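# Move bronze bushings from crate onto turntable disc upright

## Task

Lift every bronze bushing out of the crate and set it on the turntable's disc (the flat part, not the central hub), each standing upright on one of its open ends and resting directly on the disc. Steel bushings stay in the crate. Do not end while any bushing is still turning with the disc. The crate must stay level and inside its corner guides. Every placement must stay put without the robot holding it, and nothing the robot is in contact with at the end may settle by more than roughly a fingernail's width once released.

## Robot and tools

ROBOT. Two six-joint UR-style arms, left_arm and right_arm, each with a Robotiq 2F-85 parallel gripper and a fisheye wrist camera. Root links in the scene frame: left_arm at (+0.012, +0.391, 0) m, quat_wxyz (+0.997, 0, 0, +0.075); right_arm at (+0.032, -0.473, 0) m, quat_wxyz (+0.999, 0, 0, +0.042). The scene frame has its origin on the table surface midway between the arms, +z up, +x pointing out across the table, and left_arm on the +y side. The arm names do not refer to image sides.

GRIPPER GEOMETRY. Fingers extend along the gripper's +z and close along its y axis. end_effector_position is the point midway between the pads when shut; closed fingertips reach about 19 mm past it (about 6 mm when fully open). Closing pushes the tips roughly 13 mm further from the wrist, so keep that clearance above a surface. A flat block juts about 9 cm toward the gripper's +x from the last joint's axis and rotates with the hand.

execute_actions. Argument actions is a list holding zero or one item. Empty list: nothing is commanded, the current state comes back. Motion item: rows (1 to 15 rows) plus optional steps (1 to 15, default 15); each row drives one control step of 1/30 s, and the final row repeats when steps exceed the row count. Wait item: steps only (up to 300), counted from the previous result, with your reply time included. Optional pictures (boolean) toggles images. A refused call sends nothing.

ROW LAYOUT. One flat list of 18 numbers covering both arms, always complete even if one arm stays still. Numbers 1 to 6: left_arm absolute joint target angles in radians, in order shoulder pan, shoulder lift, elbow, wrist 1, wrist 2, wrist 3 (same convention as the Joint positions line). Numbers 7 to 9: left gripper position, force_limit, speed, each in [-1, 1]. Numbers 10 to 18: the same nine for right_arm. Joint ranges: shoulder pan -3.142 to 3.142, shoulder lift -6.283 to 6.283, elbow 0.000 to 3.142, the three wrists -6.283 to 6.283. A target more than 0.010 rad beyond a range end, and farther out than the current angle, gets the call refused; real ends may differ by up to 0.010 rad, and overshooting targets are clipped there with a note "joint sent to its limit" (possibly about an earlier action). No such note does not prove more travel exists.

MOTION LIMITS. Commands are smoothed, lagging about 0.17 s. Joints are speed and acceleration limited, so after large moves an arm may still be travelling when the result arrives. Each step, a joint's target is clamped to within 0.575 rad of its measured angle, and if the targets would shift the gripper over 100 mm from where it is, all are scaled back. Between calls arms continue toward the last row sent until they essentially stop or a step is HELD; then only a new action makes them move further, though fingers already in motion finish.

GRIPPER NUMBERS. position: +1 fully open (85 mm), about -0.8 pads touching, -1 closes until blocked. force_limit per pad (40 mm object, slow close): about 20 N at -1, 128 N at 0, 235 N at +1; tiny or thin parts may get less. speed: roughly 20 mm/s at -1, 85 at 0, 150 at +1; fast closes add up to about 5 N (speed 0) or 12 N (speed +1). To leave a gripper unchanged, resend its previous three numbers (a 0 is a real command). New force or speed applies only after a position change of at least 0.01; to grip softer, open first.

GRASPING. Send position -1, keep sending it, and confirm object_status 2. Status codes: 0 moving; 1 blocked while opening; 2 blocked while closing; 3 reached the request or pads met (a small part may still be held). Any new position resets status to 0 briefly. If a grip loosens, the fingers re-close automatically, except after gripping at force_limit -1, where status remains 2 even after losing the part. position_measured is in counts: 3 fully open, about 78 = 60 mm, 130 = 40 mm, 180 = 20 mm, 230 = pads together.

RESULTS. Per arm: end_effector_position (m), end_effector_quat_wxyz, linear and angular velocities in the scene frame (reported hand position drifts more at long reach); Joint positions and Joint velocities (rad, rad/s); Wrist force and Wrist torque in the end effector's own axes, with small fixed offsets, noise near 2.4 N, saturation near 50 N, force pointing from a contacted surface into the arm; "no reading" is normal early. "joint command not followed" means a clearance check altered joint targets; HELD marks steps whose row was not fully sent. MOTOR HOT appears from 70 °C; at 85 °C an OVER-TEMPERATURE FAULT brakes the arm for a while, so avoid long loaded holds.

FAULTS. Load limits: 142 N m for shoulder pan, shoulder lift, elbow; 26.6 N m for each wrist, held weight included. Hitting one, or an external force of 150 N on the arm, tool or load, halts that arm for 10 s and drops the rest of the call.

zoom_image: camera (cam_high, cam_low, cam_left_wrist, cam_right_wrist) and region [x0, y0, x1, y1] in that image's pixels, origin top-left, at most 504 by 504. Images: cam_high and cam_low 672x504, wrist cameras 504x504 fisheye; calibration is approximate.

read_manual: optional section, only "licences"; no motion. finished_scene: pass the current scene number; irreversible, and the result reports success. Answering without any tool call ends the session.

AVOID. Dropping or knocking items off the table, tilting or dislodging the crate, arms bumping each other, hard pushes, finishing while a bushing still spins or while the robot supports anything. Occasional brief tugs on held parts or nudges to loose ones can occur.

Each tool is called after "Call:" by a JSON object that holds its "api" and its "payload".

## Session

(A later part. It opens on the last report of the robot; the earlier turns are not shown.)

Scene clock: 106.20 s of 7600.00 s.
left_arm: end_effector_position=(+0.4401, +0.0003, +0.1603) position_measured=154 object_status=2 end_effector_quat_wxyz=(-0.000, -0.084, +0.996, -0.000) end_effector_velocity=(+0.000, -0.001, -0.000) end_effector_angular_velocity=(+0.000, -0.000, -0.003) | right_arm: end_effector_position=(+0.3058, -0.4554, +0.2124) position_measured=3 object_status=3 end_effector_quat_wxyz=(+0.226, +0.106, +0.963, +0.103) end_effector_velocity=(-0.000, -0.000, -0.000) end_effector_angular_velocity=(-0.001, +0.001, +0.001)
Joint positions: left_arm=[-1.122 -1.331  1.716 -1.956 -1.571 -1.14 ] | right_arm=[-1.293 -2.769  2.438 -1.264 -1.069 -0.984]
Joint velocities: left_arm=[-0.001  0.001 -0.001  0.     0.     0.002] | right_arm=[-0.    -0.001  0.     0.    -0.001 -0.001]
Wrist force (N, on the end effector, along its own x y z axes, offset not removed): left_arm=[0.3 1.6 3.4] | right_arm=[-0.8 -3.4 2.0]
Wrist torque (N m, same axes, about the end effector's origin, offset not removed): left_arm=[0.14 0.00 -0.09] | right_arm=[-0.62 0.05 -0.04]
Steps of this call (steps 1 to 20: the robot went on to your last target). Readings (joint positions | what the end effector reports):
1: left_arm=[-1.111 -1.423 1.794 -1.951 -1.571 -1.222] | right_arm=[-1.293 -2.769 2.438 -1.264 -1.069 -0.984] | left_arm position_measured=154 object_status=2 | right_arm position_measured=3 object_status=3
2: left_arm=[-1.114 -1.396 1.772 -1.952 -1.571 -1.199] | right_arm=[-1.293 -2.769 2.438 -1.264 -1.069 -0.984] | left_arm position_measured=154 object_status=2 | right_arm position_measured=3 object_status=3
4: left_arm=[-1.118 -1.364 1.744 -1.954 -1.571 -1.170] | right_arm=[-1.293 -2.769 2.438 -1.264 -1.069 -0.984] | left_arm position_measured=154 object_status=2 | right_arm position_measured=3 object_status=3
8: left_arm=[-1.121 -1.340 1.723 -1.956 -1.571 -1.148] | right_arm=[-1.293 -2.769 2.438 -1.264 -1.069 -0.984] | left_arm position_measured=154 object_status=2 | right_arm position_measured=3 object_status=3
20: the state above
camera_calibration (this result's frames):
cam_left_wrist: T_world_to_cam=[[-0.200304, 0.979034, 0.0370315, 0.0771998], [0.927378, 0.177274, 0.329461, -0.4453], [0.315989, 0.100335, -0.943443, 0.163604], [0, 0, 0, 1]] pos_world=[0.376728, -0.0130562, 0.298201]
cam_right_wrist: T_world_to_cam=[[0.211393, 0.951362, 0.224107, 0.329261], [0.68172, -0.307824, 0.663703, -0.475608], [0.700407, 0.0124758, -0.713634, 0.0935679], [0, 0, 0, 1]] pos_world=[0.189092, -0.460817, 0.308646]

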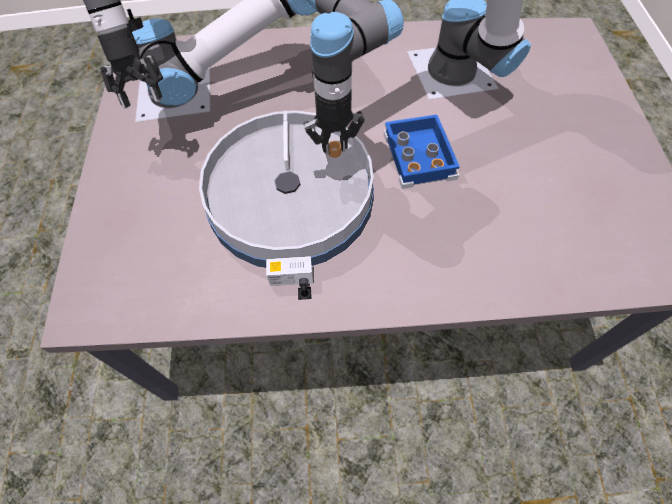

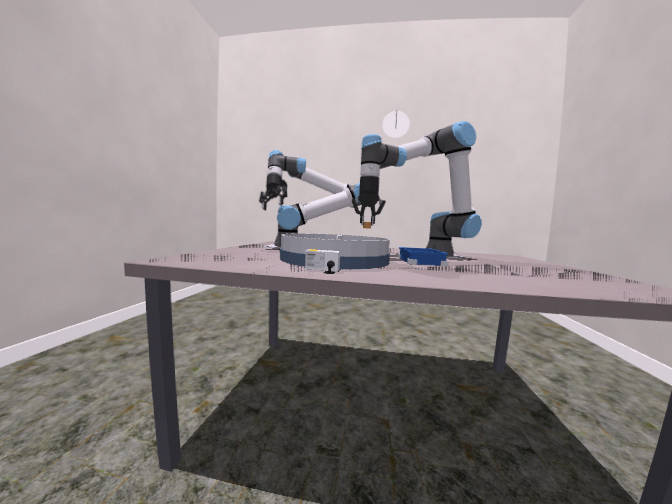

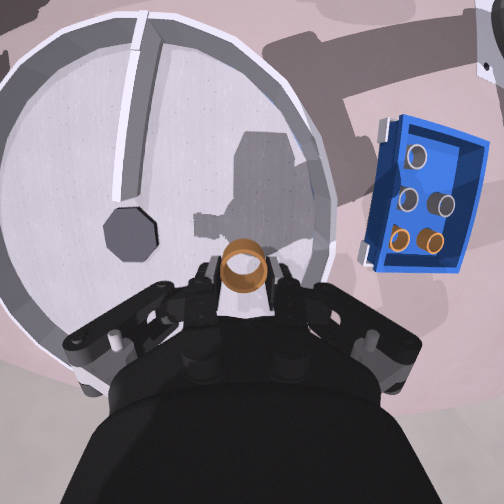

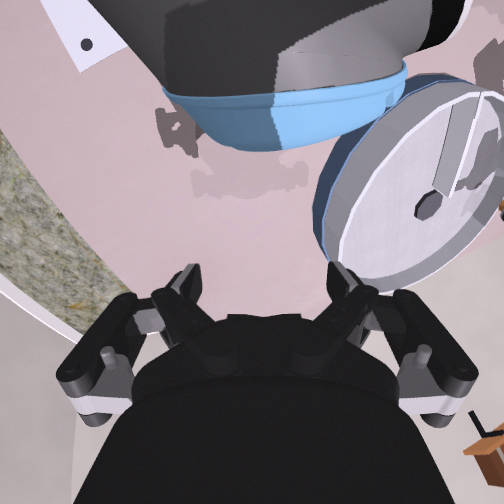

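Call:
{"api": "execute_actions", "payload": {"actions": [{"rows":[[-1.122,-1.2567,1.8124,-2.1265,-1.571,-1.14,-1,-0.5,-0.3,-1.293,-2.769,2.438,-1.264,-1.069,-0.984,1,0,0]],"steps":15}]}}

Call:
{"api": "zoom_image", "payload": {"camera": "cam_high", "region": [270, 110, 390, 210]}}

Scene clock: 115.07 s of 7600.00 s.
left_arm: end_effector_position=(+0.4401, +0.0002, +0.0929) position_measured=154 object_status=2 end_effector_quat_wxyz=(-0.000, -0.084, +0.996, +0.000) end_effector_velocity=(+0.000, -0.000, -0.008) end_effector_angular_velocity=(-0.003, -0.002, -0.001) | right_arm: end_effector_position=(+0.3058, -0.4554, +0.2124) position_measured=3 object_status=3 end_effector_quat_wxyz=(+0.226, +0.106, +0.963, +0.103) end_effector_velocity=(+0.000, -0.000, +0.000) end_effector_angular_velocity=(+0.001, -0.001, -0.001)
Joint positions: left_arm=[-1.122 -1.258  1.811 -2.124 -1.571 -1.14 ] | right_arm=[-1.293 -2.769  2.438 -1.264 -1.069 -0.984]
Joint velocities: left_arm=[-0.     0.01   0.012 -0.026 -0.     0.   ] | right_arm=[-0.     0.001 -0.001 -0.     0.001  0.002]
Wrist force (N, on the end effector, along its own x y z axes, offset not removed): left_arm=[1.6 1.9 5.2] | right_arm=[0.6 -1.9 1.2]
Wrist torque (N m, same axes, about the end effector's origin, offset not removed): left_arm=[0.14 -0.37 0.10] | right_arm=[-0.32 -0.09 0.00]
Steps of this call (steps 1 to 15: the robot went on to your last target; steps 16 to 251: nothing new was sent; steps 252 to 266: all 15 steps of this action). Readings (joint positions | what the end effector reports):
252: left_arm=[-1.122 -1.330 1.716 -1.957 -1.571 -1.140] | right_arm=[-1.293 -2.769 2.438 -1.264 -1.069 -0.984] | left_arm position_measured=154 object_status=2 | right_arm position_measured=3 object_status=3
253: left_arm=[-1.122 -1.323 1.724 -1.965 -1.571 -1.140] | right_arm=[-1.293 -2.769 2.438 -1.264 -1.069 -0.984] | left_arm position_measured=154 object_status=2 | right_arm position_measured=3 object_status=3
255: left_arm=[-1.122 -1.294 1.762 -2.023 -1.571 -1.140] | right_arm=[-1.293 -2.769 2.438 -1.264 -1.069 -0.984] | left_arm position_measured=154 object_status=2 | right_arm position_measured=3 object_status=3
259: left_arm=[-1.122 -1.266 1.799 -2.100 -1.571 -1.140] | right_arm=[-1.293 -2.769 2.438 -1.264 -1.069 -0.984] | left_arm position_measured=154 object_status=2 | right_arm position_measured=3 object_status=3
266: the state above
camera_calibration (this result's frames):
cam_left_wrist: T_world_to_cam=[[-0.200125, 0.979052, 0.0375002, 0.0796604], [0.927508, 0.176978, 0.329254, -0.423116], [0.31572, 0.100674, -0.943496, 0.100069], [0, 0, 0, 1]] pos_world=[0.376792, -0.0131837, 0.23074]
cam_right_wrist: T_world_to_cam=[[0.211393, 0.951362, 0.224107, 0.329261], [0.68172, -0.307824, 0.663703, -0.475608], [0.700407, 0.0124757, -0.713634, 0.0935679], [0, 0, 0, 1]] pos_world=[0.189092, -0.460817, 0.308646]

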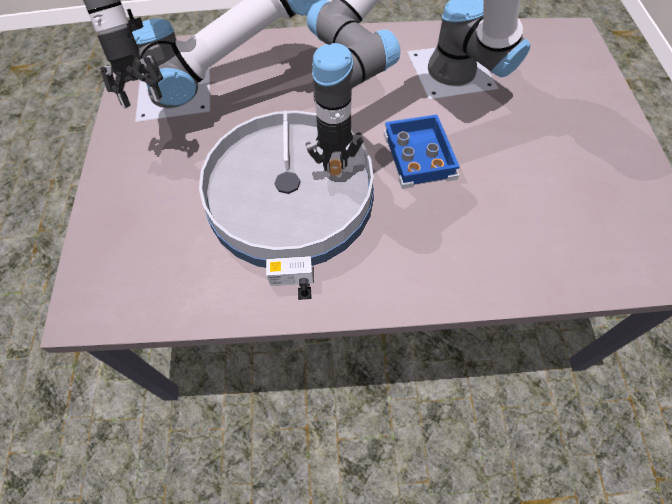

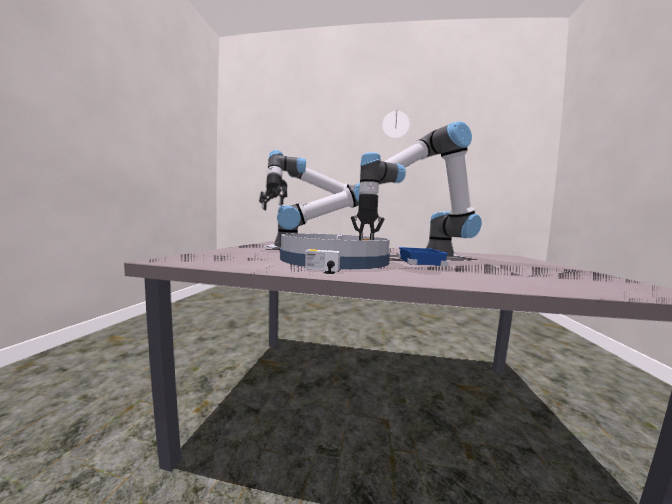

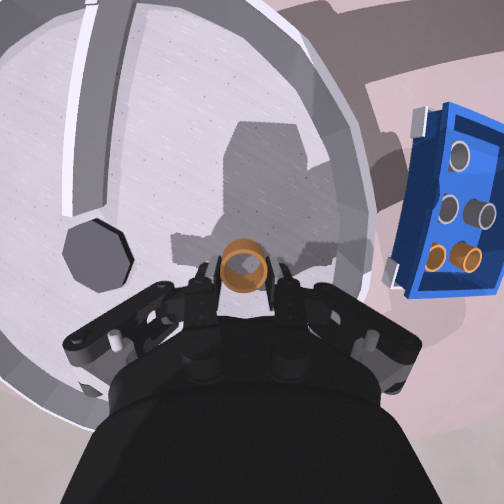

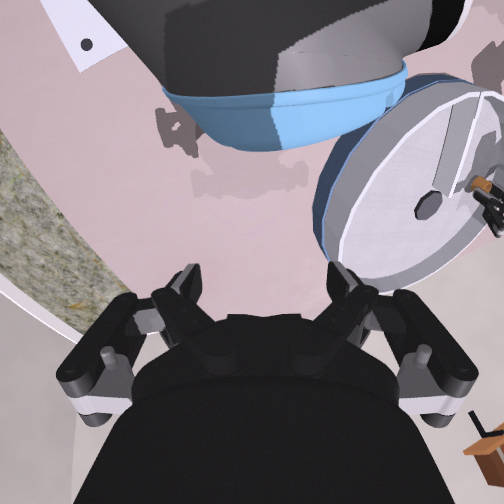

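Region (270, 110, 390, 210) of cam_high's 672x504 image, scaled by 4.200, with more detail than that image has.

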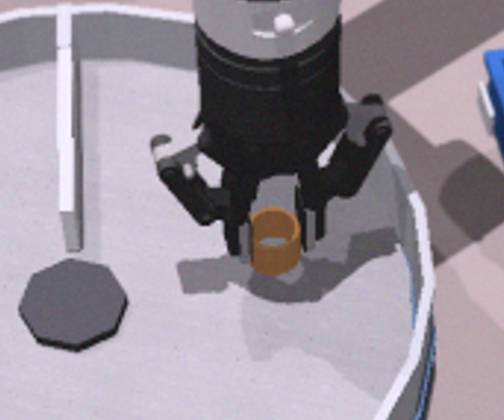

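Call:
{"api": "execute_actions", "payload": {"actions": [{"rows":[[-1.122,-1.2513,1.817,-2.1365,-1.571,-1.14,-1,-0.5,-0.3,-1.293,-2.769,2.438,-1.264,-1.069,-0.984,1,0,0]],"steps":10}], "pictures": false}}

Scene clock: 120.57 s of 7600.00 s.
left_arm: end_effector_position=(+0.4401, +0.0002, +0.0882) position_measured=154 object_status=2 end_effector_quat_wxyz=(-0.000, -0.084, +0.996, -0.000) end_effector_velocity=(-0.000, -0.000, -0.003) end_effector_angular_velocity=(+0.001, -0.001, -0.001) | right_arm: end_effector_position=(+0.3058, -0.4554, +0.2124) position_measured=3 object_status=3 end_effector_quat_wxyz=(+0.226, +0.106, +0.963, +0.103) end_effector_velocity=(-0.000, +0.000, +0.000) end_effector_angular_velocity=(-0.001, -0.001, +0.000)
Joint positions: left_arm=[-1.122 -1.252  1.817 -2.136 -1.571 -1.14 ] | right_arm=[-1.293 -2.769  2.438 -1.264 -1.069 -0.984]
Joint velocities: left_arm=[-0.001  0.004  0.003 -0.006  0.001  0.   ] | right_arm=[ 0.    -0.001  0.     0.     0.    -0.001]
Wrist force (N, on the end effector, along its own x y z axes, offset not removed): left_arm=[2.8 0.6 5.7] | right_arm=[0.4 -3.2 0.7]
Wrist torque (N m, same axes, about the end effector's origin, offset not removed): left_arm=[-0.05 -0.48 -0.04] | right_arm=[-0.54 -0.18 -0.01]
Steps of this call (steps 1 to 15: the robot went on to your last target; steps 16 to 155: nothing new was sent; steps 156 to 165: all 10 steps of this action). Readings (joint positions | what the end effector reports):
156: left_arm=[-1.122 -1.257 1.812 -2.127 -1.571 -1.140] | right_arm=[-1.293 -2.769 2.438 -1.264 -1.069 -0.984] | left_arm position_measured=154 object_status=2 | right_arm position_measured=3 object_status=3
157: left_arm=[-1.122 -1.256 1.813 -2.128 -1.571 -1.140] | right_arm=[-1.293 -2.769 2.438 -1.264 -1.069 -0.984] | left_arm position_measured=154 object_status=2 | right_arm position_measured=3 object_status=3
159: left_arm=[-1.122 -1.254 1.815 -2.132 -1.571 -1.140] | right_arm=[-1.293 -2.769 2.438 -1.264 -1.069 -0.984] | left_arm position_measured=154 object_status=2 | right_arm position_measured=3 object_status=3
163: left_arm=[-1.122 -1.252 1.816 -2.135 -1.571 -1.140] | right_arm=[-1.293 -2.769 2.438 -1.264 -1.069 -0.984] | left_arm position_measured=154 object_status=2 | right_arm position_measured=3 object_status=3
165: the state above

Call:
{"api": "execute_actions", "payload": {"actions": [{"rows":[[-1.122,-1.2473,1.8205,-2.144,-1.571,-1.14,-1,-0.5,-0.3,-1.293,-2.769,2.438,-1.264,-1.069,-0.984,1,0,0]],"steps":10}], "pictures": false}}

Scene clock: 124.57 s of 7600.00 s.
left_arm: end_effector_position=(+0.4402, +0.0001, +0.0852) position_measured=154 object_status=2 end_effector_quat_wxyz=(-0.000, -0.084, +0.996, -0.000) end_effector_velocity=(-0.000, +0.000, -0.003) end_effector_angular_velocity=(+0.001, +0.001, -0.001) | right_arm: end_effector_position=(+0.3058, -0.4554, +0.2124) position_measured=3 object_status=3 end_effector_quat_wxyz=(+0.226, +0.106, +0.963, +0.103) end_effector_velocity=(+0.000, +0.000, +0.000) end_effector_angular_velocity=(+0.001, -0.001, -0.000)
Joint positions: left_arm=[-1.122 -1.248  1.82  -2.144 -1.571 -1.14 ] | right_arm=[-1.293 -2.769  2.438 -1.264 -1.069 -0.984]
Joint velocities: left_arm=[-0.     0.004  0.002 -0.004 -0.001  0.001] | right_arm=[ 0.     0.001 -0.     0.     0.001  0.   ]
Wrist force (N, on the end effector, along its own x y z axes, offset not removed): left_arm=[0.7 1.7 3.1] | right_arm=[0.5 -2.7 0.2]
Wrist torque (N m, same axes, about the end effector's origin, offset not removed): left_arm=[0.17 -0.16 0.01] | right_arm=[-0.38 -0.11 -0.11]
Steps of this call (steps 1 to 15: the robot went on to your last target; steps 16 to 110: nothing new was sent; steps 111 to 120: all 10 steps of this action). Readings (joint positions | what the end effector reports):
111: left_arm=[-1.122 -1.251 1.817 -2.137 -1.571 -1.140] | right_arm=[-1.293 -2.769 2.438 -1.264 -1.069 -0.984] | left_arm position_measured=154 object_status=2 | right_arm position_measured=3 object_status=3
112: left_arm=[-1.122 -1.251 1.818 -2.138 -1.571 -1.140] | right_arm=[-1.293 -2.769 2.438 -1.264 -1.069 -0.984] | left_arm position_measured=154 object_status=2 | right_arm position_measured=3 object_status=3
114: left_arm=[-1.122 -1.249 1.819 -2.141 -1.571 -1.140] | right_arm=[-1.293 -2.769 2.438 -1.264 -1.069 -0.984] | left_arm position_measured=154 object_status=2 | right_arm position_measured=3 object_status=3
118: left_arm=[-1.122 -1.248 1.820 -2.143 -1.571 -1.140] | right_arm=[-1.293 -2.769 2.438 -1.264 -1.069 -0.984] | left_arm position_measured=154 object_status=2 | right_arm position_measured=3 object_status=3
120: the state above

Call:
{"api": "execute_actions", "payload": {"actions": [{"rows":[[-1.122,-1.2433,1.824,-2.1515,-1.571,-1.14,-1,-0.5,-0.3,-1.293,-2.769,2.438,-1.264,-1.069,-0.984,1,0,0]],"steps":10}], "pictures": false}}

Scene clock: 128.20 s of 7600.00 s.
left_arm: end_effector_position=(+0.4403, -0.0001, +0.0825) position_measured=154 object_status=2 end_effector_quat_wxyz=(+0.000, -0.084, +0.996, -0.000) end_effector_velocity=(-0.000, -0.000, -0.001) end_effector_angular_velocity=(-0.000, -0.000, -0.001) | right_arm: end_effector_position=(+0.3058, -0.4554, +0.2124) position_measured=3 object_status=3 end_effector_quat_wxyz=(+0.226, +0.106, +0.963, +0.103) end_effector_velocity=(-0.000, -0.000, -0.000) end_effector_angular_velocity=(+0.001, +0.001, -0.000)
Joint positions: left_arm=[-1.122 -1.244  1.823 -2.151 -1.571 -1.14 ] | right_arm=[-1.293 -2.769  2.438 -1.264 -1.069 -0.984]
Joint velocities: left_arm=[-0.     0.001  0.002 -0.004 -0.     0.   ] | right_arm=[-0.     0.001  0.001 -0.    -0.     0.   ]
Wrist force (N, on the end effector, along its own x y z axes, offset not removed): left_arm=[6.1 1.3 -44.7] | right_arm=[0.2 -3.4 0.2]
Wrist torque (N m, same axes, about the end effector's origin, offset not removed): left_arm=[-0.06 0.01 0.01] | right_arm=[-0.61 -0.05 -0.07]
Steps of this call (steps 1 to 15: the robot went on to your last target; steps 16 to 99: nothing new was sent; steps 100 to 109: all 10 steps of this action). Readings (joint positions | what the end effector reports):
100: left_arm=[-1.122 -1.247 1.821 -2.144 -1.571 -1.140] | right_arm=[-1.293 -2.769 2.438 -1.264 -1.069 -0.984] | left_arm position_measured=154 object_status=2 | right_arm position_measured=3 object_status=3
101: left_arm=[-1.122 -1.247 1.821 -2.145 -1.571 -1.140] | right_arm=[-1.293 -2.769 2.438 -1.264 -1.069 -0.984] | left_arm position_measured=154 object_status=2 | right_arm position_measured=3 object_status=3
103: left_arm=[-1.122 -1.245 1.822 -2.148 -1.571 -1.140] | right_arm=[-1.293 -2.769 2.438 -1.264 -1.069 -0.984] | left_arm position_measured=154 object_status=2 | right_arm position_measured=3 object_status=3
107: left_arm=[-1.122 -1.244 1.823 -2.151 -1.571 -1.140] | right_arm=[-1.293 -2.769 2.438 -1.264 -1.069 -0.984] | left_arm position_measured=154 object_status=2 | right_arm position_measured=3 object_status=3
109: the state above

Contact ≈0.084. Release and lift.

Call:
{"api": "execute_actions", "payload": {"actions": [{"rows":[[-1.122,-1.2455,1.822,-2.1473,-1.571,-1.14,0.075,-0.5,0,-1.293,-2.769,2.438,-1.264,-1.069,-0.984,1,0,0]],"steps":9}], "pictures": false}}

Call:
{"api": "execute_actions", "payload": {"actions": [{"rows":[[-1.122,-1.331,1.716,-1.956,-1.571,-1.14,0.075,-0.5,0,-1.293,-2.769,2.438,-1.264,-1.069,-0.984,1,0,0]],"steps":15}]}}

Scene clock: 136.57 s of 7600.00 s.
left_arm: end_effector_position=(+0.4401, +0.0002, +0.0833) position_measured=121 object_status=0 end_effector_quat_wxyz=(-0.000, -0.084, +0.996, +0.000) end_effector_velocity=(+0.000, -0.001, +0.002) end_effector_angular_velocity=(-0.002, -0.000, -0.000) | right_arm: end_effector_position=(+0.3058, -0.4554, +0.2124) position_measured=3 object_status=3 end_effector_quat_wxyz=(+0.226, +0.106, +0.963, +0.103) end_effector_velocity=(+0.000, -0.000, +0.000) end_effector_angular_velocity=(-0.001, -0.001, -0.000)
Joint positions: left_arm=[-1.122 -1.245  1.822 -2.148 -1.571 -1.14 ] | right_arm=[-1.293 -2.769  2.438 -1.264 -1.069 -0.984]
Joint velocities: left_arm=[-0.    -0.002 -0.003  0.003 -0.001  0.   ] | right_arm=[-0.    -0.001 -0.    -0.     0.     0.   ]
Wrist force (N, on the end effector, along its own x y z axes, offset not removed): left_arm=[2.1 1.9 1.7] | right_arm=[-0.6 -1.9 -0.8]
Wrist torque (N m, same axes, about the end effector's origin, offset not removed): left_arm=[0.22 -0.36 -0.09] | right_arm=[-0.37 -0.02 0.01]
Steps of this call (steps 1 to 15: the robot went on to your last target; steps 16 to 242: nothing new was sent; steps 243 to 251: all 9 steps of this action). Readings (joint positions | what the end effector reports):
243: left_arm=[-1.122 -1.243 1.824 -2.151 -1.571 -1.140] | right_arm=[-1.293 -2.769 2.438 -1.264 -1.069 -0.984] | left_arm position_measured=154 object_status=0 | right_arm position_measured=3 object_status=3
244: left_arm=[-1.122 -1.244 1.824 -2.151 -1.571 -1.140] | right_arm=[-1.293 -2.769 2.438 -1.264 -1.069 -0.984] | left_arm position_measured=154 object_status=0 | right_arm position_measured=3 object_status=3
246: left_arm=[-1.122 -1.244 1.823 -2.149 -1.571 -1.140] | right_arm=[-1.293 -2.769 2.438 -1.264 -1.069 -0.984] | left_arm position_measured=145 object_status=0 | right_arm position_measured=3 object_status=3
250: left_arm=[-1.122 -1.245 1.822 -2.148 -1.571 -1.140] | right_arm=[-1.293 -2.769 2.438 -1.264 -1.069 -0.984] | left_arm position_measured=123 object_status=0 | right_arm position_measured=3 object_status=3
251: the state above

Scene clock: 137.07 s of 7600.00 s.
left_arm: end_effector_position=(+0.4402, +0.0001, +0.1593) position_measured=120 object_status=3 end_effector_quat_wxyz=(+0.000, -0.084, +0.996, -0.000) end_effector_velocity=(-0.001, +0.001, +0.009) end_effector_angular_velocity=(+0.004, +0.002, -0.001) | right_arm: end_effector_position=(+0.3058, -0.4554, +0.2124) position_measured=3 object_status=3 end_effector_quat_wxyz=(+0.226, +0.106, +0.963, +0.103) end_effector_velocity=(+0.000, +0.000, +0.000) end_effector_angular_velocity=(+0.001, -0.001, -0.001)
Joint positions: left_arm=[-1.122 -1.33   1.717 -1.959 -1.571 -1.14 ] | right_arm=[-1.293 -2.769  2.438 -1.264 -1.069 -0.984]
Joint velocities: left_arm=[-0.001 -0.01  -0.013  0.029  0.001 -0.   ] | right_arm=[-0.    -0.     0.     0.     0.001  0.   ]
Wrist force (N, on the end effector, along its own x y z axes, offset not removed): left_arm=[2.6 1.3 3.4] | right_arm=[1.4 -2.2 0.4]
Wrist torque (N m, same axes, about the end effector's origin, offset not removed): left_arm=[0.11 -0.49 -0.01] | right_arm=[-0.35 -0.33 -0.04]
Steps of this call (steps 1 to 15: all 15 steps of this action). Readings (joint positions | what the end effector reports):
1: left_arm=[-1.122 -1.246 1.822 -2.147 -1.571 -1.140] | right_arm=[-1.293 -2.769 2.438 -1.264 -1.069 -0.984] | left_arm position_measured=120 object_status=0 | right_arm position_measured=3 object_status=3
2: left_arm=[-1.122 -1.253 1.814 -2.138 -1.571 -1.140] | right_arm=[-1.293 -2.769 2.438 -1.264 -1.069 -0.984] | left_arm position_measured=120 object_status=0 | right_arm position_measured=3 object_status=3
4: left_arm=[-1.122 -1.287 1.772 -2.076 -1.571 -1.140] | right_arm=[-1.293 -2.769 2.438 -1.264 -1.069 -0.984] | left_arm position_measured=120 object_status=0 | right_arm position_measured=3 object_status=3
8: left_arm=[-1.122 -1.320 1.730 -1.987 -1.571 -1.140] | right_arm=[-1.293 -2.769 2.438 -1.264 -1.069 -0.984] | left_arm position_measured=120 object_status=0 | right_arm position_measured=3 object_status=3
15: the state above
camera_calibration (this result's frames):
cam_left_wrist: T_world_to_cam=[[-0.200159, 0.979076, 0.0367022, 0.0774624], [0.927344, 0.177228, 0.32958, -0.445049], [0.316179, 0.100004, -0.943414, 0.162539], [0, 0, 0, 1]] pos_world=[0.376827, -0.0132207, 0.297178]
cam_right_wrist: T_world_to_cam=[[0.211393, 0.951362, 0.224107, 0.329261], [0.68172, -0.307824, 0.663703, -0.475608], [0.700407, 0.0124759, -0.713634, 0.093568], [0, 0, 0, 1]] pos_world=[0.189092, -0.460817, 0.308646]

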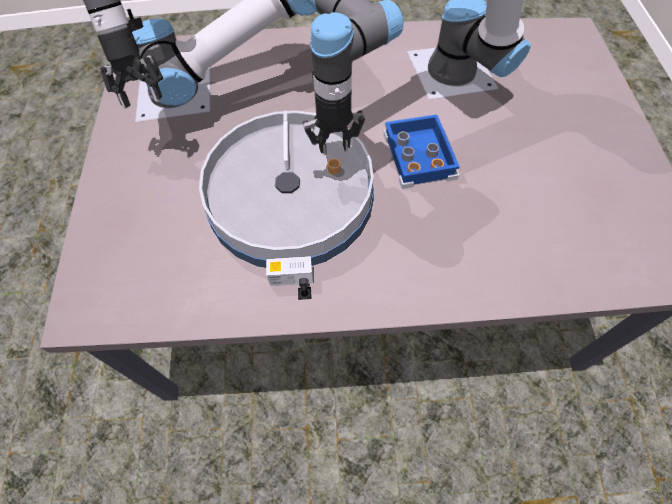

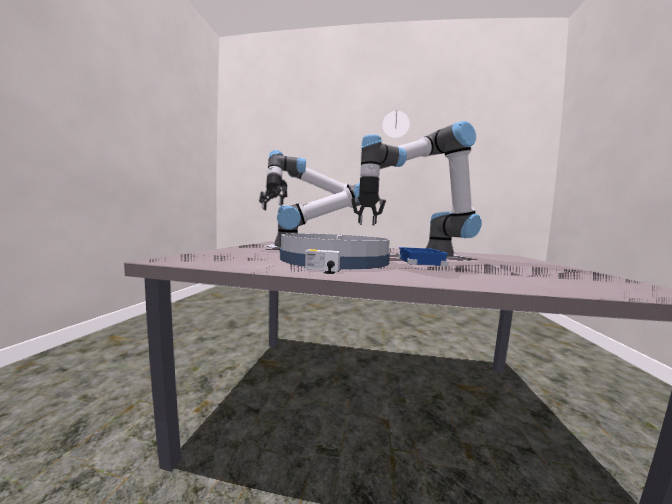

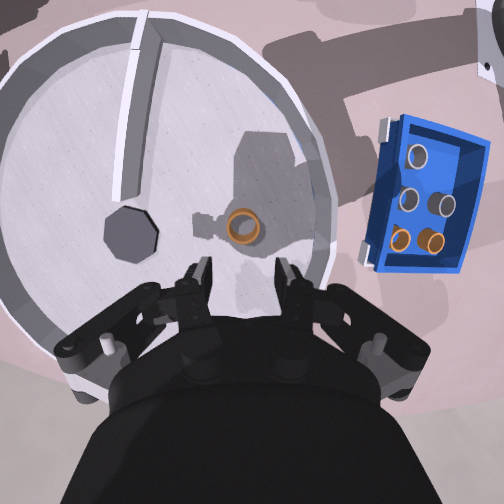

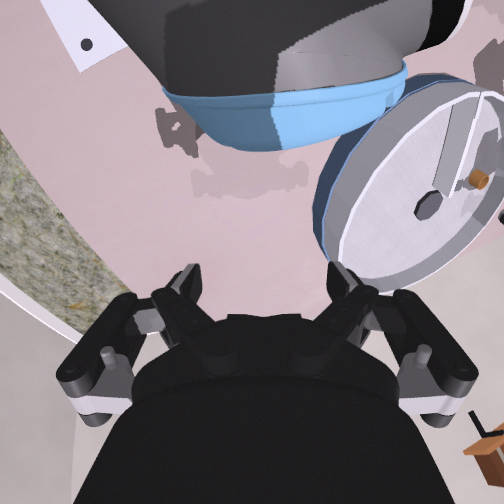

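Call:
{"api": "execute_actions", "payload": {"actions": [{"rows":[[-0.893,-1.644,2.1165,-2.044,-1.571,-1.658,0.075,-0.5,0,-1.293,-2.769,2.438,-1.264,-1.069,-0.984,1,0,0]],"steps":12}], "pictures": false}}

Call:
{"api": "execute_actions", "payload": {"actions": [{"rows":[[-0.893,-1.5616,2.203,-2.2122,-1.571,-1.658,0.075,-0.5,0,-1.293,-2.769,2.438,-1.264,-1.069,-0.984,1,0,0]],"steps":15}], "pictures": false}}

Call:
{"api": "execute_actions", "payload": {"actions": [{"steps":5}]}}

Call:
{"api": "zoom_image", "payload": {"camera": "cam_left_wrist", "region": [140, 150, 350, 330]}}

Scene clock: 150.83 s of 7600.00 s.
left_arm: end_effector_position=(+0.4200, +0.1797, +0.1468) position_measured=120 object_status=3 end_effector_quat_wxyz=(+0.001, -0.392, +0.920, -0.002) end_effector_velocity=(-0.094, +0.275, -0.062) end_effector_angular_velocity=(+0.028, +0.033, +1.090) | right_arm: end_effector_position=(+0.3058, -0.4554, +0.2124) position_measured=3 object_status=3 end_effector_quat_wxyz=(+0.226, +0.106, +0.963, +0.103) end_effector_velocity=(-0.000, -0.000, -0.000) end_effector_angular_velocity=(-0.001, +0.001, +0.000)
Joint positions: left_arm=[-0.923 -1.602  2.059 -2.033 -1.571 -1.578] | right_arm=[-1.293 -2.769  2.438 -1.264 -1.069 -0.984]
Joint velocities: left_arm=[ 0.298 -0.429  0.578 -0.106  0.001 -0.792] | right_arm=[-0.    -0.001  0.     0.    -0.001 -0.   ]
Wrist force (N, on the end effector, along its own x y z axes, offset not removed): left_arm=[0.2 5.5 4.7] | right_arm=[1.7 -3.5 -0.2]
Wrist torque (N m, same axes, about the end effector's origin, offset not removed): left_arm=[0.39 -0.22 0.00] | right_arm=[-0.55 -0.36 -0.03]
Steps of this call (steps 1 to 15: the robot went on to your last target; steps 16 to 401: nothing new was sent; steps 402 to 413: all 12 steps of this action). Readings (joint positions | what the end effector reports):
402: left_arm=[-1.122 -1.332 1.716 -1.956 -1.571 -1.140] | right_arm=[-1.293 -2.769 2.438 -1.264 -1.069 -0.984] | left_arm position_measured=120 object_status=3 | right_arm position_measured=3 object_status=3
403: left_arm=[-1.113 -1.340 1.724 -1.962 -1.571 -1.149] | right_arm=[-1.293 -2.769 2.438 -1.264 -1.069 -0.984] | left_arm position_measured=120 object_status=3 | right_arm position_measured=3 object_status=3
405: left_arm=[-1.071 -1.394 1.787 -1.979 -1.571 -1.219] | right_arm=[-1.293 -2.769 2.438 -1.264 -1.069 -0.984] | left_arm position_measured=120 object_status=3 | right_arm position_measured=3 object_status=3
409: left_arm=[-0.989 -1.507 1.934 -2.009 -1.571 -1.411] | right_arm=[-1.293 -2.769 2.438 -1.264 -1.069 -0.984] | left_arm position_measured=120 object_status=3 | right_arm position_measured=3 object_status=3
413: the state above

Scene clock: 151.33 s of 7600.00 s.
left_arm: end_effector_position=(+0.4100, +0.2065, +0.0857) position_measured=120 object_status=3 end_effector_quat_wxyz=(-0.000, -0.441, +0.897, +0.000) end_effector_velocity=(-0.001, +0.001, -0.006) end_effector_angular_velocity=(-0.001, -0.003, +0.006) | right_arm: end_effector_position=(+0.3058, -0.4554, +0.2124) position_measured=3 object_status=3 end_effector_quat_wxyz=(+0.226, +0.106, +0.963, +0.103) end_effector_velocity=(+0.001, +0.000, +0.000) end_effector_angular_velocity=(+0.001, -0.002, +0.001)
Joint positions: left_arm=[-0.893 -1.562  2.202 -2.21  -1.571 -1.658] | right_arm=[-1.293 -2.769  2.438 -1.264 -1.069 -0.984]
Joint velocities: left_arm=[ 0.001  0.007  0.015 -0.025  0.001 -0.005] | right_arm=[ 0.     0.     0.    -0.     0.003 -0.001]
Wrist force (N, on the end effector, along its own x y z axes, offset not removed): left_arm=[1.6 0.8 2.6] | right_arm=[-0.4 -3.0 1.0]
Wrist torque (N m, same axes, about the end effector's origin, offset not removed): left_arm=[-0.02 -0.32 0.02] | right_arm=[-0.53 -0.05 0.01]
Steps of this call (steps 1 to 15: all 15 steps of this action). Readings (joint positions | what the end effector reports):
1: left_arm=[-0.914 -1.613 2.076 -2.037 -1.571 -1.601] | right_arm=[-1.293 -2.769 2.438 -1.264 -1.069 -0.984] | left_arm position_measured=120 object_status=3 | right_arm position_measured=3 object_status=3
2: left_arm=[-0.908 -1.614 2.096 -2.048 -1.571 -1.617] | right_arm=[-1.293 -2.769 2.438 -1.264 -1.069 -0.984] | left_arm position_measured=120 object_status=3 | right_arm position_measured=3 object_status=3
4: left_arm=[-0.901 -1.593 2.144 -2.108 -1.571 -1.637] | right_arm=[-1.293 -2.769 2.438 -1.264 -1.069 -0.984] | left_arm position_measured=120 object_status=3 | right_arm position_measured=3 object_status=3
8: left_arm=[-0.895 -1.570 2.188 -2.185 -1.571 -1.653] | right_arm=[-1.293 -2.769 2.438 -1.264 -1.069 -0.984] | left_arm position_measured=120 object_status=3 | right_arm position_measured=3 object_status=3
15: the state above

Scene clock: 151.50 s of 7600.00 s.
left_arm: end_effector_position=(+0.4100, +0.2066, +0.0852) position_measured=120 object_status=3 end_effector_quat_wxyz=(-0.000, -0.442, +0.897, -0.000) end_effector_velocity=(-0.000, +0.000, -0.002) end_effector_angular_velocity=(+0.001, +0.001, +0.001) | right_arm: end_effector_position=(+0.3058, -0.4554, +0.2124) position_measured=3 object_status=3 end_effector_quat_wxyz=(+0.226, +0.106, +0.963, +0.103) end_effector_velocity=(-0.000, +0.000, -0.000) end_effector_angular_velocity=(+0.000, +0.001, +0.001)
Joint positions: left_arm=[-0.893 -1.562  2.203 -2.212 -1.571 -1.658] | right_arm=[-1.293 -2.769  2.438 -1.264 -1.069 -0.984]
Joint velocities: left_arm=[ 0.     0.003  0.003 -0.005 -0.    -0.001] | right_arm=[ 0.     0.     0.001 -0.    -0.001 -0.   ]
Wrist force (N, on the end effector, along its own x y z axes, offset not removed): left_arm=[1.3 0.9 0.9] | right_arm=[-0.9 -2.6 1.7]
Wrist torque (N m, same axes, about the end effector's origin, offset not removed): left_arm=[-0.09 -0.20 -0.01] | right_arm=[-0.37 0.06 -0.01]
Steps of this call (steps 1 to 5: the robot went on to your last target). Readings (joint positions | what the end effector reports):
1: left_arm=[-0.893 -1.562 2.202 -2.210 -1.571 -1.658] | right_arm=[-1.293 -2.769 2.438 -1.264 -1.069 -0.984] | left_arm position_measured=120 object_status=3 | right_arm position_measured=3 object_status=3
2: left_arm=[-0.893 -1.562 2.202 -2.211 -1.571 -1.658] | right_arm=[-1.293 -2.769 2.438 -1.264 -1.069 -0.984] | left_arm position_measured=120 object_status=3 | right_arm position_measured=3 object_status=3
4: left_arm=[-0.893 -1.562 2.203 -2.212 -1.571 -1.658] | right_arm=[-1.293 -2.769 2.438 -1.264 -1.069 -0.984] | left_arm position_measured=120 object_status=3 | right_arm position_measured=3 object_status=3
5: the state above
camera_calibration (this result's frames):
cam_left_wrist: T_world_to_cam=[[-0.811985, 0.582481, 0.0373628, 0.204658], [0.560323, 0.759969, 0.32937, -0.399086], [0.163457, 0.288379, -0.943461, 0.105208], [0, 0, 0, 1]] pos_world=[0.3726, 0.153744, 0.22306]
cam_right_wrist: T_world_to_cam=[[0.211393, 0.951362, 0.224107, 0.329261], [0.68172, -0.307824, 0.663703, -0.475608], [0.700407, 0.0124758, -0.713634, 0.0935679], [0, 0, 0, 1]] pos_world=[0.189092, -0.460817, 0.308646]

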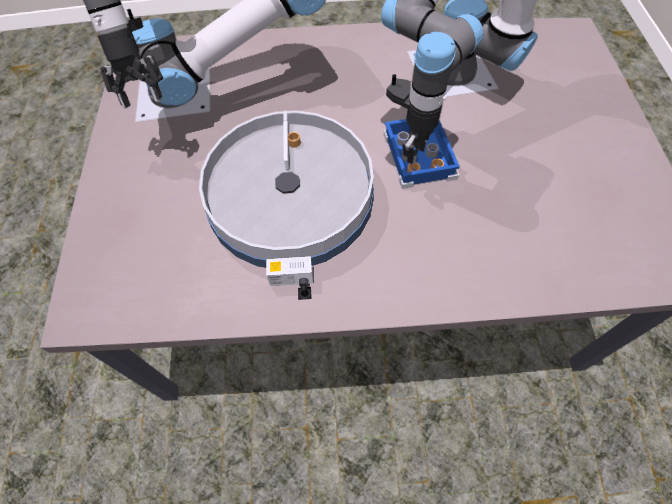

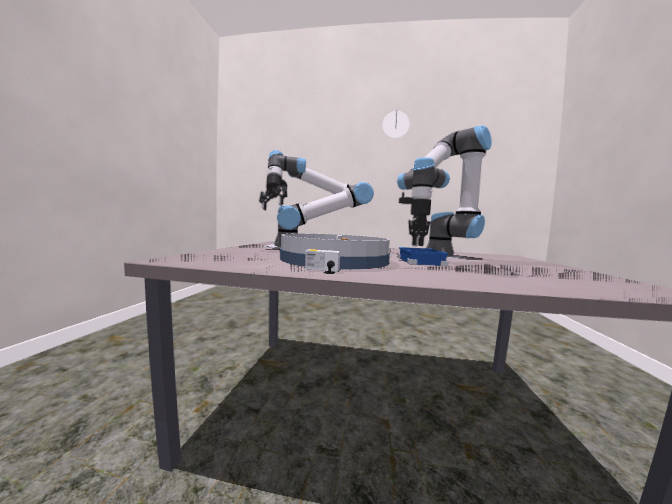

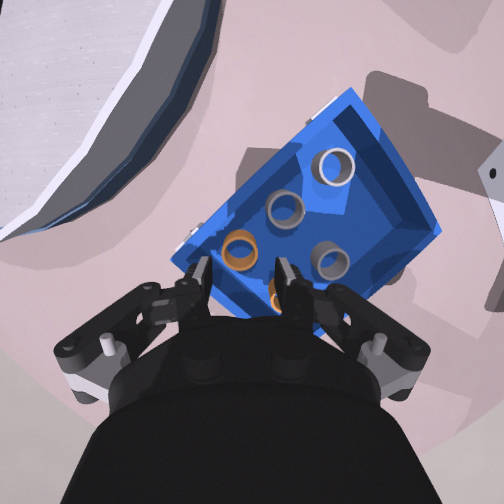

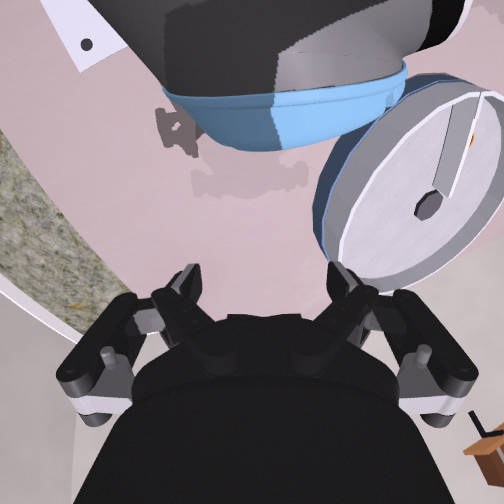

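Region (140, 150, 350, 330) of cam_left_wrist's 504x504 image, scaled by 2.400, with more detail than that image has; it fills the top 432 rows of this view, and the rest is white.

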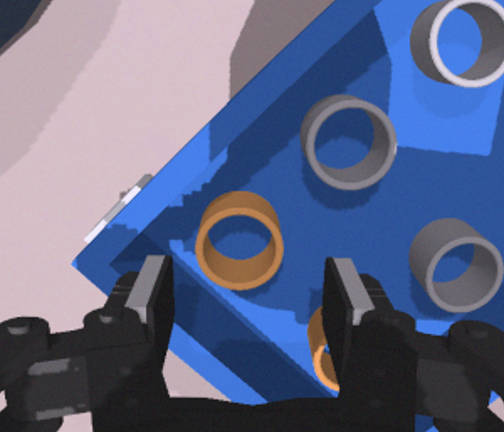

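Call:
{"api": "execute_actions", "payload": {"actions": [{"rows":[[-0.893,-1.4604,2.2634,-2.3738,-1.571,-1.658,0.075,-0.5,0,-1.293,-2.769,2.438,-1.264,-1.069,-0.984,1,0,0]],"steps":15}], "pictures": false}}

Call:
{"api": "execute_actions", "payload": {"actions": [{"rows":[[-0.893,-1.4604,2.2634,-2.3738,-1.571,-1.658,-1,-0.5,-0.3,-1.293,-2.769,2.438,-1.264,-1.069,-0.984,1,0,0]],"steps":15}]}}

Scene clock: 161.17 s of 7600.00 s.
left_arm: end_effector_position=(+0.4107, +0.2059, +0.0356) position_measured=120 object_status=3 end_effector_quat_wxyz=(-0.000, -0.442, +0.897, +0.000) end_effector_velocity=(+0.000, +0.000, -0.006) end_effector_angular_velocity=(-0.001, -0.002, +0.001) | right_arm: end_effector_position=(+0.3058, -0.4554, +0.2124) position_measured=3 object_status=3 end_effector_quat_wxyz=(+0.226, +0.106, +0.963, +0.103) end_effector_velocity=(+0.000, +0.000, +0.000) end_effector_angular_velocity=(-0.000, -0.001, +0.000)
Joint positions: left_arm=[-0.893 -1.462  2.263 -2.371 -1.571 -1.658] | right_arm=[-1.293 -2.769  2.438 -1.264 -1.069 -0.984]
Joint velocities: left_arm=[ 0.     0.012  0.008 -0.022  0.001 -0.001] | right_arm=[ 0.  0. -0. -0.  0. -0.]
Wrist force (N, on the end effector, along its own x y z axes, offset not removed): left_arm=[1.1 -1.0 -0.4] | right_arm=[0.4 -2.4 -2.1]
Wrist torque (N m, same axes, about the end effector's origin, offset not removed): left_arm=[-0.28 -0.17 0.12] | right_arm=[-0.40 -0.11 -0.04]
Steps of this call (steps 1 to 15: the robot went on to your last target; steps 16 to 275: nothing new was sent; steps 276 to 290: all 15 steps of this action). Readings (joint positions | what the end effector reports):
276: left_arm=[-0.893 -1.561 2.203 -2.213 -1.571 -1.658] | right_arm=[-1.293 -2.769 2.438 -1.264 -1.069 -0.984] | left_arm position_measured=120 object_status=3 | right_arm position_measured=3 object_status=3
277: left_arm=[-0.893 -1.553 2.210 -2.222 -1.571 -1.658] | right_arm=[-1.293 -2.769 2.438 -1.264 -1.069 -0.984] | left_arm position_measured=120 object_status=3 | right_arm position_measured=3 object_status=3
279: left_arm=[-0.893 -1.514 2.234 -2.278 -1.571 -1.658] | right_arm=[-1.293 -2.769 2.438 -1.264 -1.069 -0.984] | left_arm position_measured=120 object_status=3 | right_arm position_measured=3 object_status=3
283: left_arm=[-0.893 -1.474 2.256 -2.349 -1.571 -1.658] | right_arm=[-1.293 -2.769 2.438 -1.264 -1.069 -0.984] | left_arm position_measured=120 object_status=3 | right_arm position_measured=3 object_status=3
290: the state above

Scene clock: 161.67 s of 7600.00 s.
left_arm: end_effector_position=(+0.4108, +0.2059, +0.0350) position_measured=154 object_status=2 end_effector_quat_wxyz=(-0.000, -0.442, +0.897, -0.000) end_effector_velocity=(+0.000, -0.000, -0.000) end_effector_angular_velocity=(-0.000, -0.001, -0.002) | right_arm: end_effector_position=(+0.3058, -0.4554, +0.2124) position_measured=3 object_status=3 end_effector_quat_wxyz=(+0.226, +0.106, +0.963, +0.103) end_effector_velocity=(-0.000, -0.000, -0.000) end_effector_angular_velocity=(-0.001, +0.001, +0.000)
Joint positions: left_arm=[-0.893 -1.461  2.263 -2.374 -1.571 -1.658] | right_arm=[-1.293 -2.769  2.438 -1.264 -1.069 -0.984]
Joint velocities: left_arm=[-0.     0.001 -0.    -0.001  0.     0.001] | right_arm=[ 0.     0.    -0.    -0.    -0.001  0.   ]
Wrist force (N, on the end effector, along its own x y z axes, offset not removed): left_arm=[1.7 6.0 -19.1] | right_arm=[0.6 -2.4 0.5]
Wrist torque (N m, same axes, about the end effector's origin, offset not removed): left_arm=[-0.34 -0.33 0.01] | right_arm=[-0.34 -0.09 -0.04]
Steps of this call (steps 1 to 15: all 15 steps of this action). Readings (joint positions | what the end effector reports):
1: left_arm=[-0.893 -1.461 2.263 -2.372 -1.571 -1.658] | right_arm=[-1.293 -2.769 2.438 -1.264 -1.069 -0.984] | left_arm position_measured=120 object_status=0 | right_arm position_measured=3 object_status=3
2: left_arm=[-0.893 -1.461 2.263 -2.373 -1.571 -1.658] | right_arm=[-1.293 -2.769 2.438 -1.264 -1.069 -0.984] | left_arm position_measured=120 object_status=0 | right_arm position_measured=3 object_status=3
4: left_arm=[-0.893 -1.461 2.263 -2.373 -1.571 -1.658] | right_arm=[-1.293 -2.769 2.438 -1.264 -1.069 -0.984] | left_arm position_measured=127 object_status=0 | right_arm position_measured=3 object_status=3
8: left_arm=[-0.893 -1.461 2.263 -2.374 -1.571 -1.658] | right_arm=[-1.293 -2.769 2.438 -1.264 -1.069 -0.984] | left_arm position_measured=149 object_status=0 | right_arm position_measured=3 object_status=3
15: the state above
camera_calibration (this result's frames):
cam_left_wrist: T_world_to_cam=[[-0.812083, 0.582356, 0.0372004, 0.207664], [0.560167, 0.760104, 0.329324, -0.382443], [0.163507, 0.288277, -0.943484, 0.0579725], [0, 0, 0, 1]] pos_world=[0.373393, 0.15305, 0.172919]
cam_right_wrist: T_world_to_cam=[[0.211393, 0.951362, 0.224107, 0.329261], [0.68172, -0.307824, 0.663703, -0.475608], [0.700407, 0.0124759, -0.713634, 0.093568], [0, 0, 0, 1]] pos_world=[0.189092, -0.460817, 0.308646]

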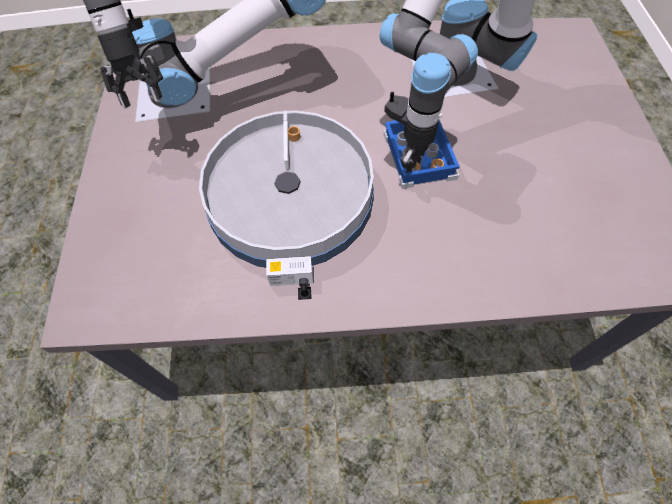

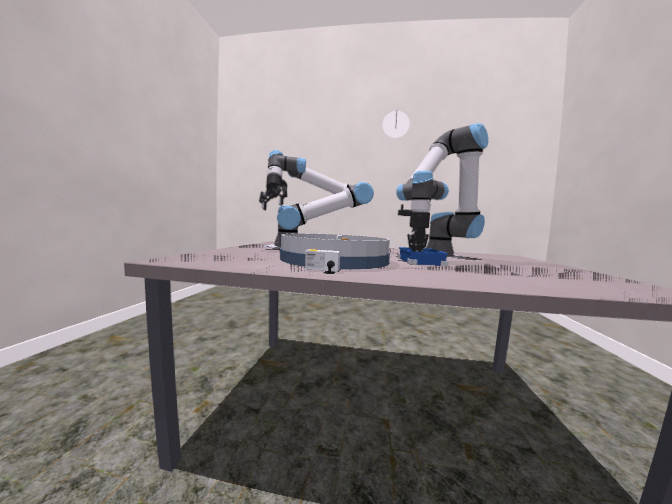

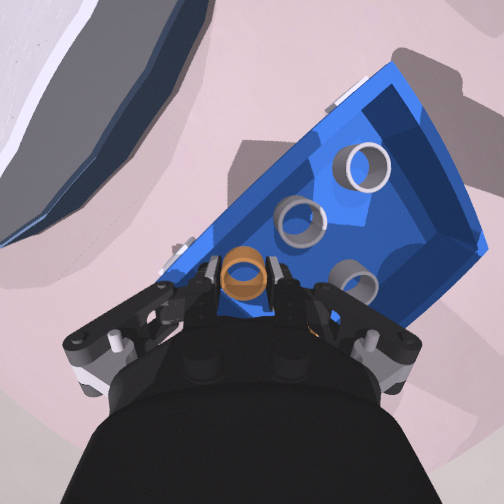

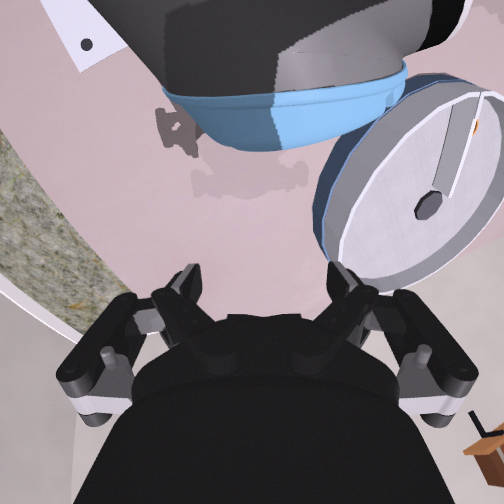

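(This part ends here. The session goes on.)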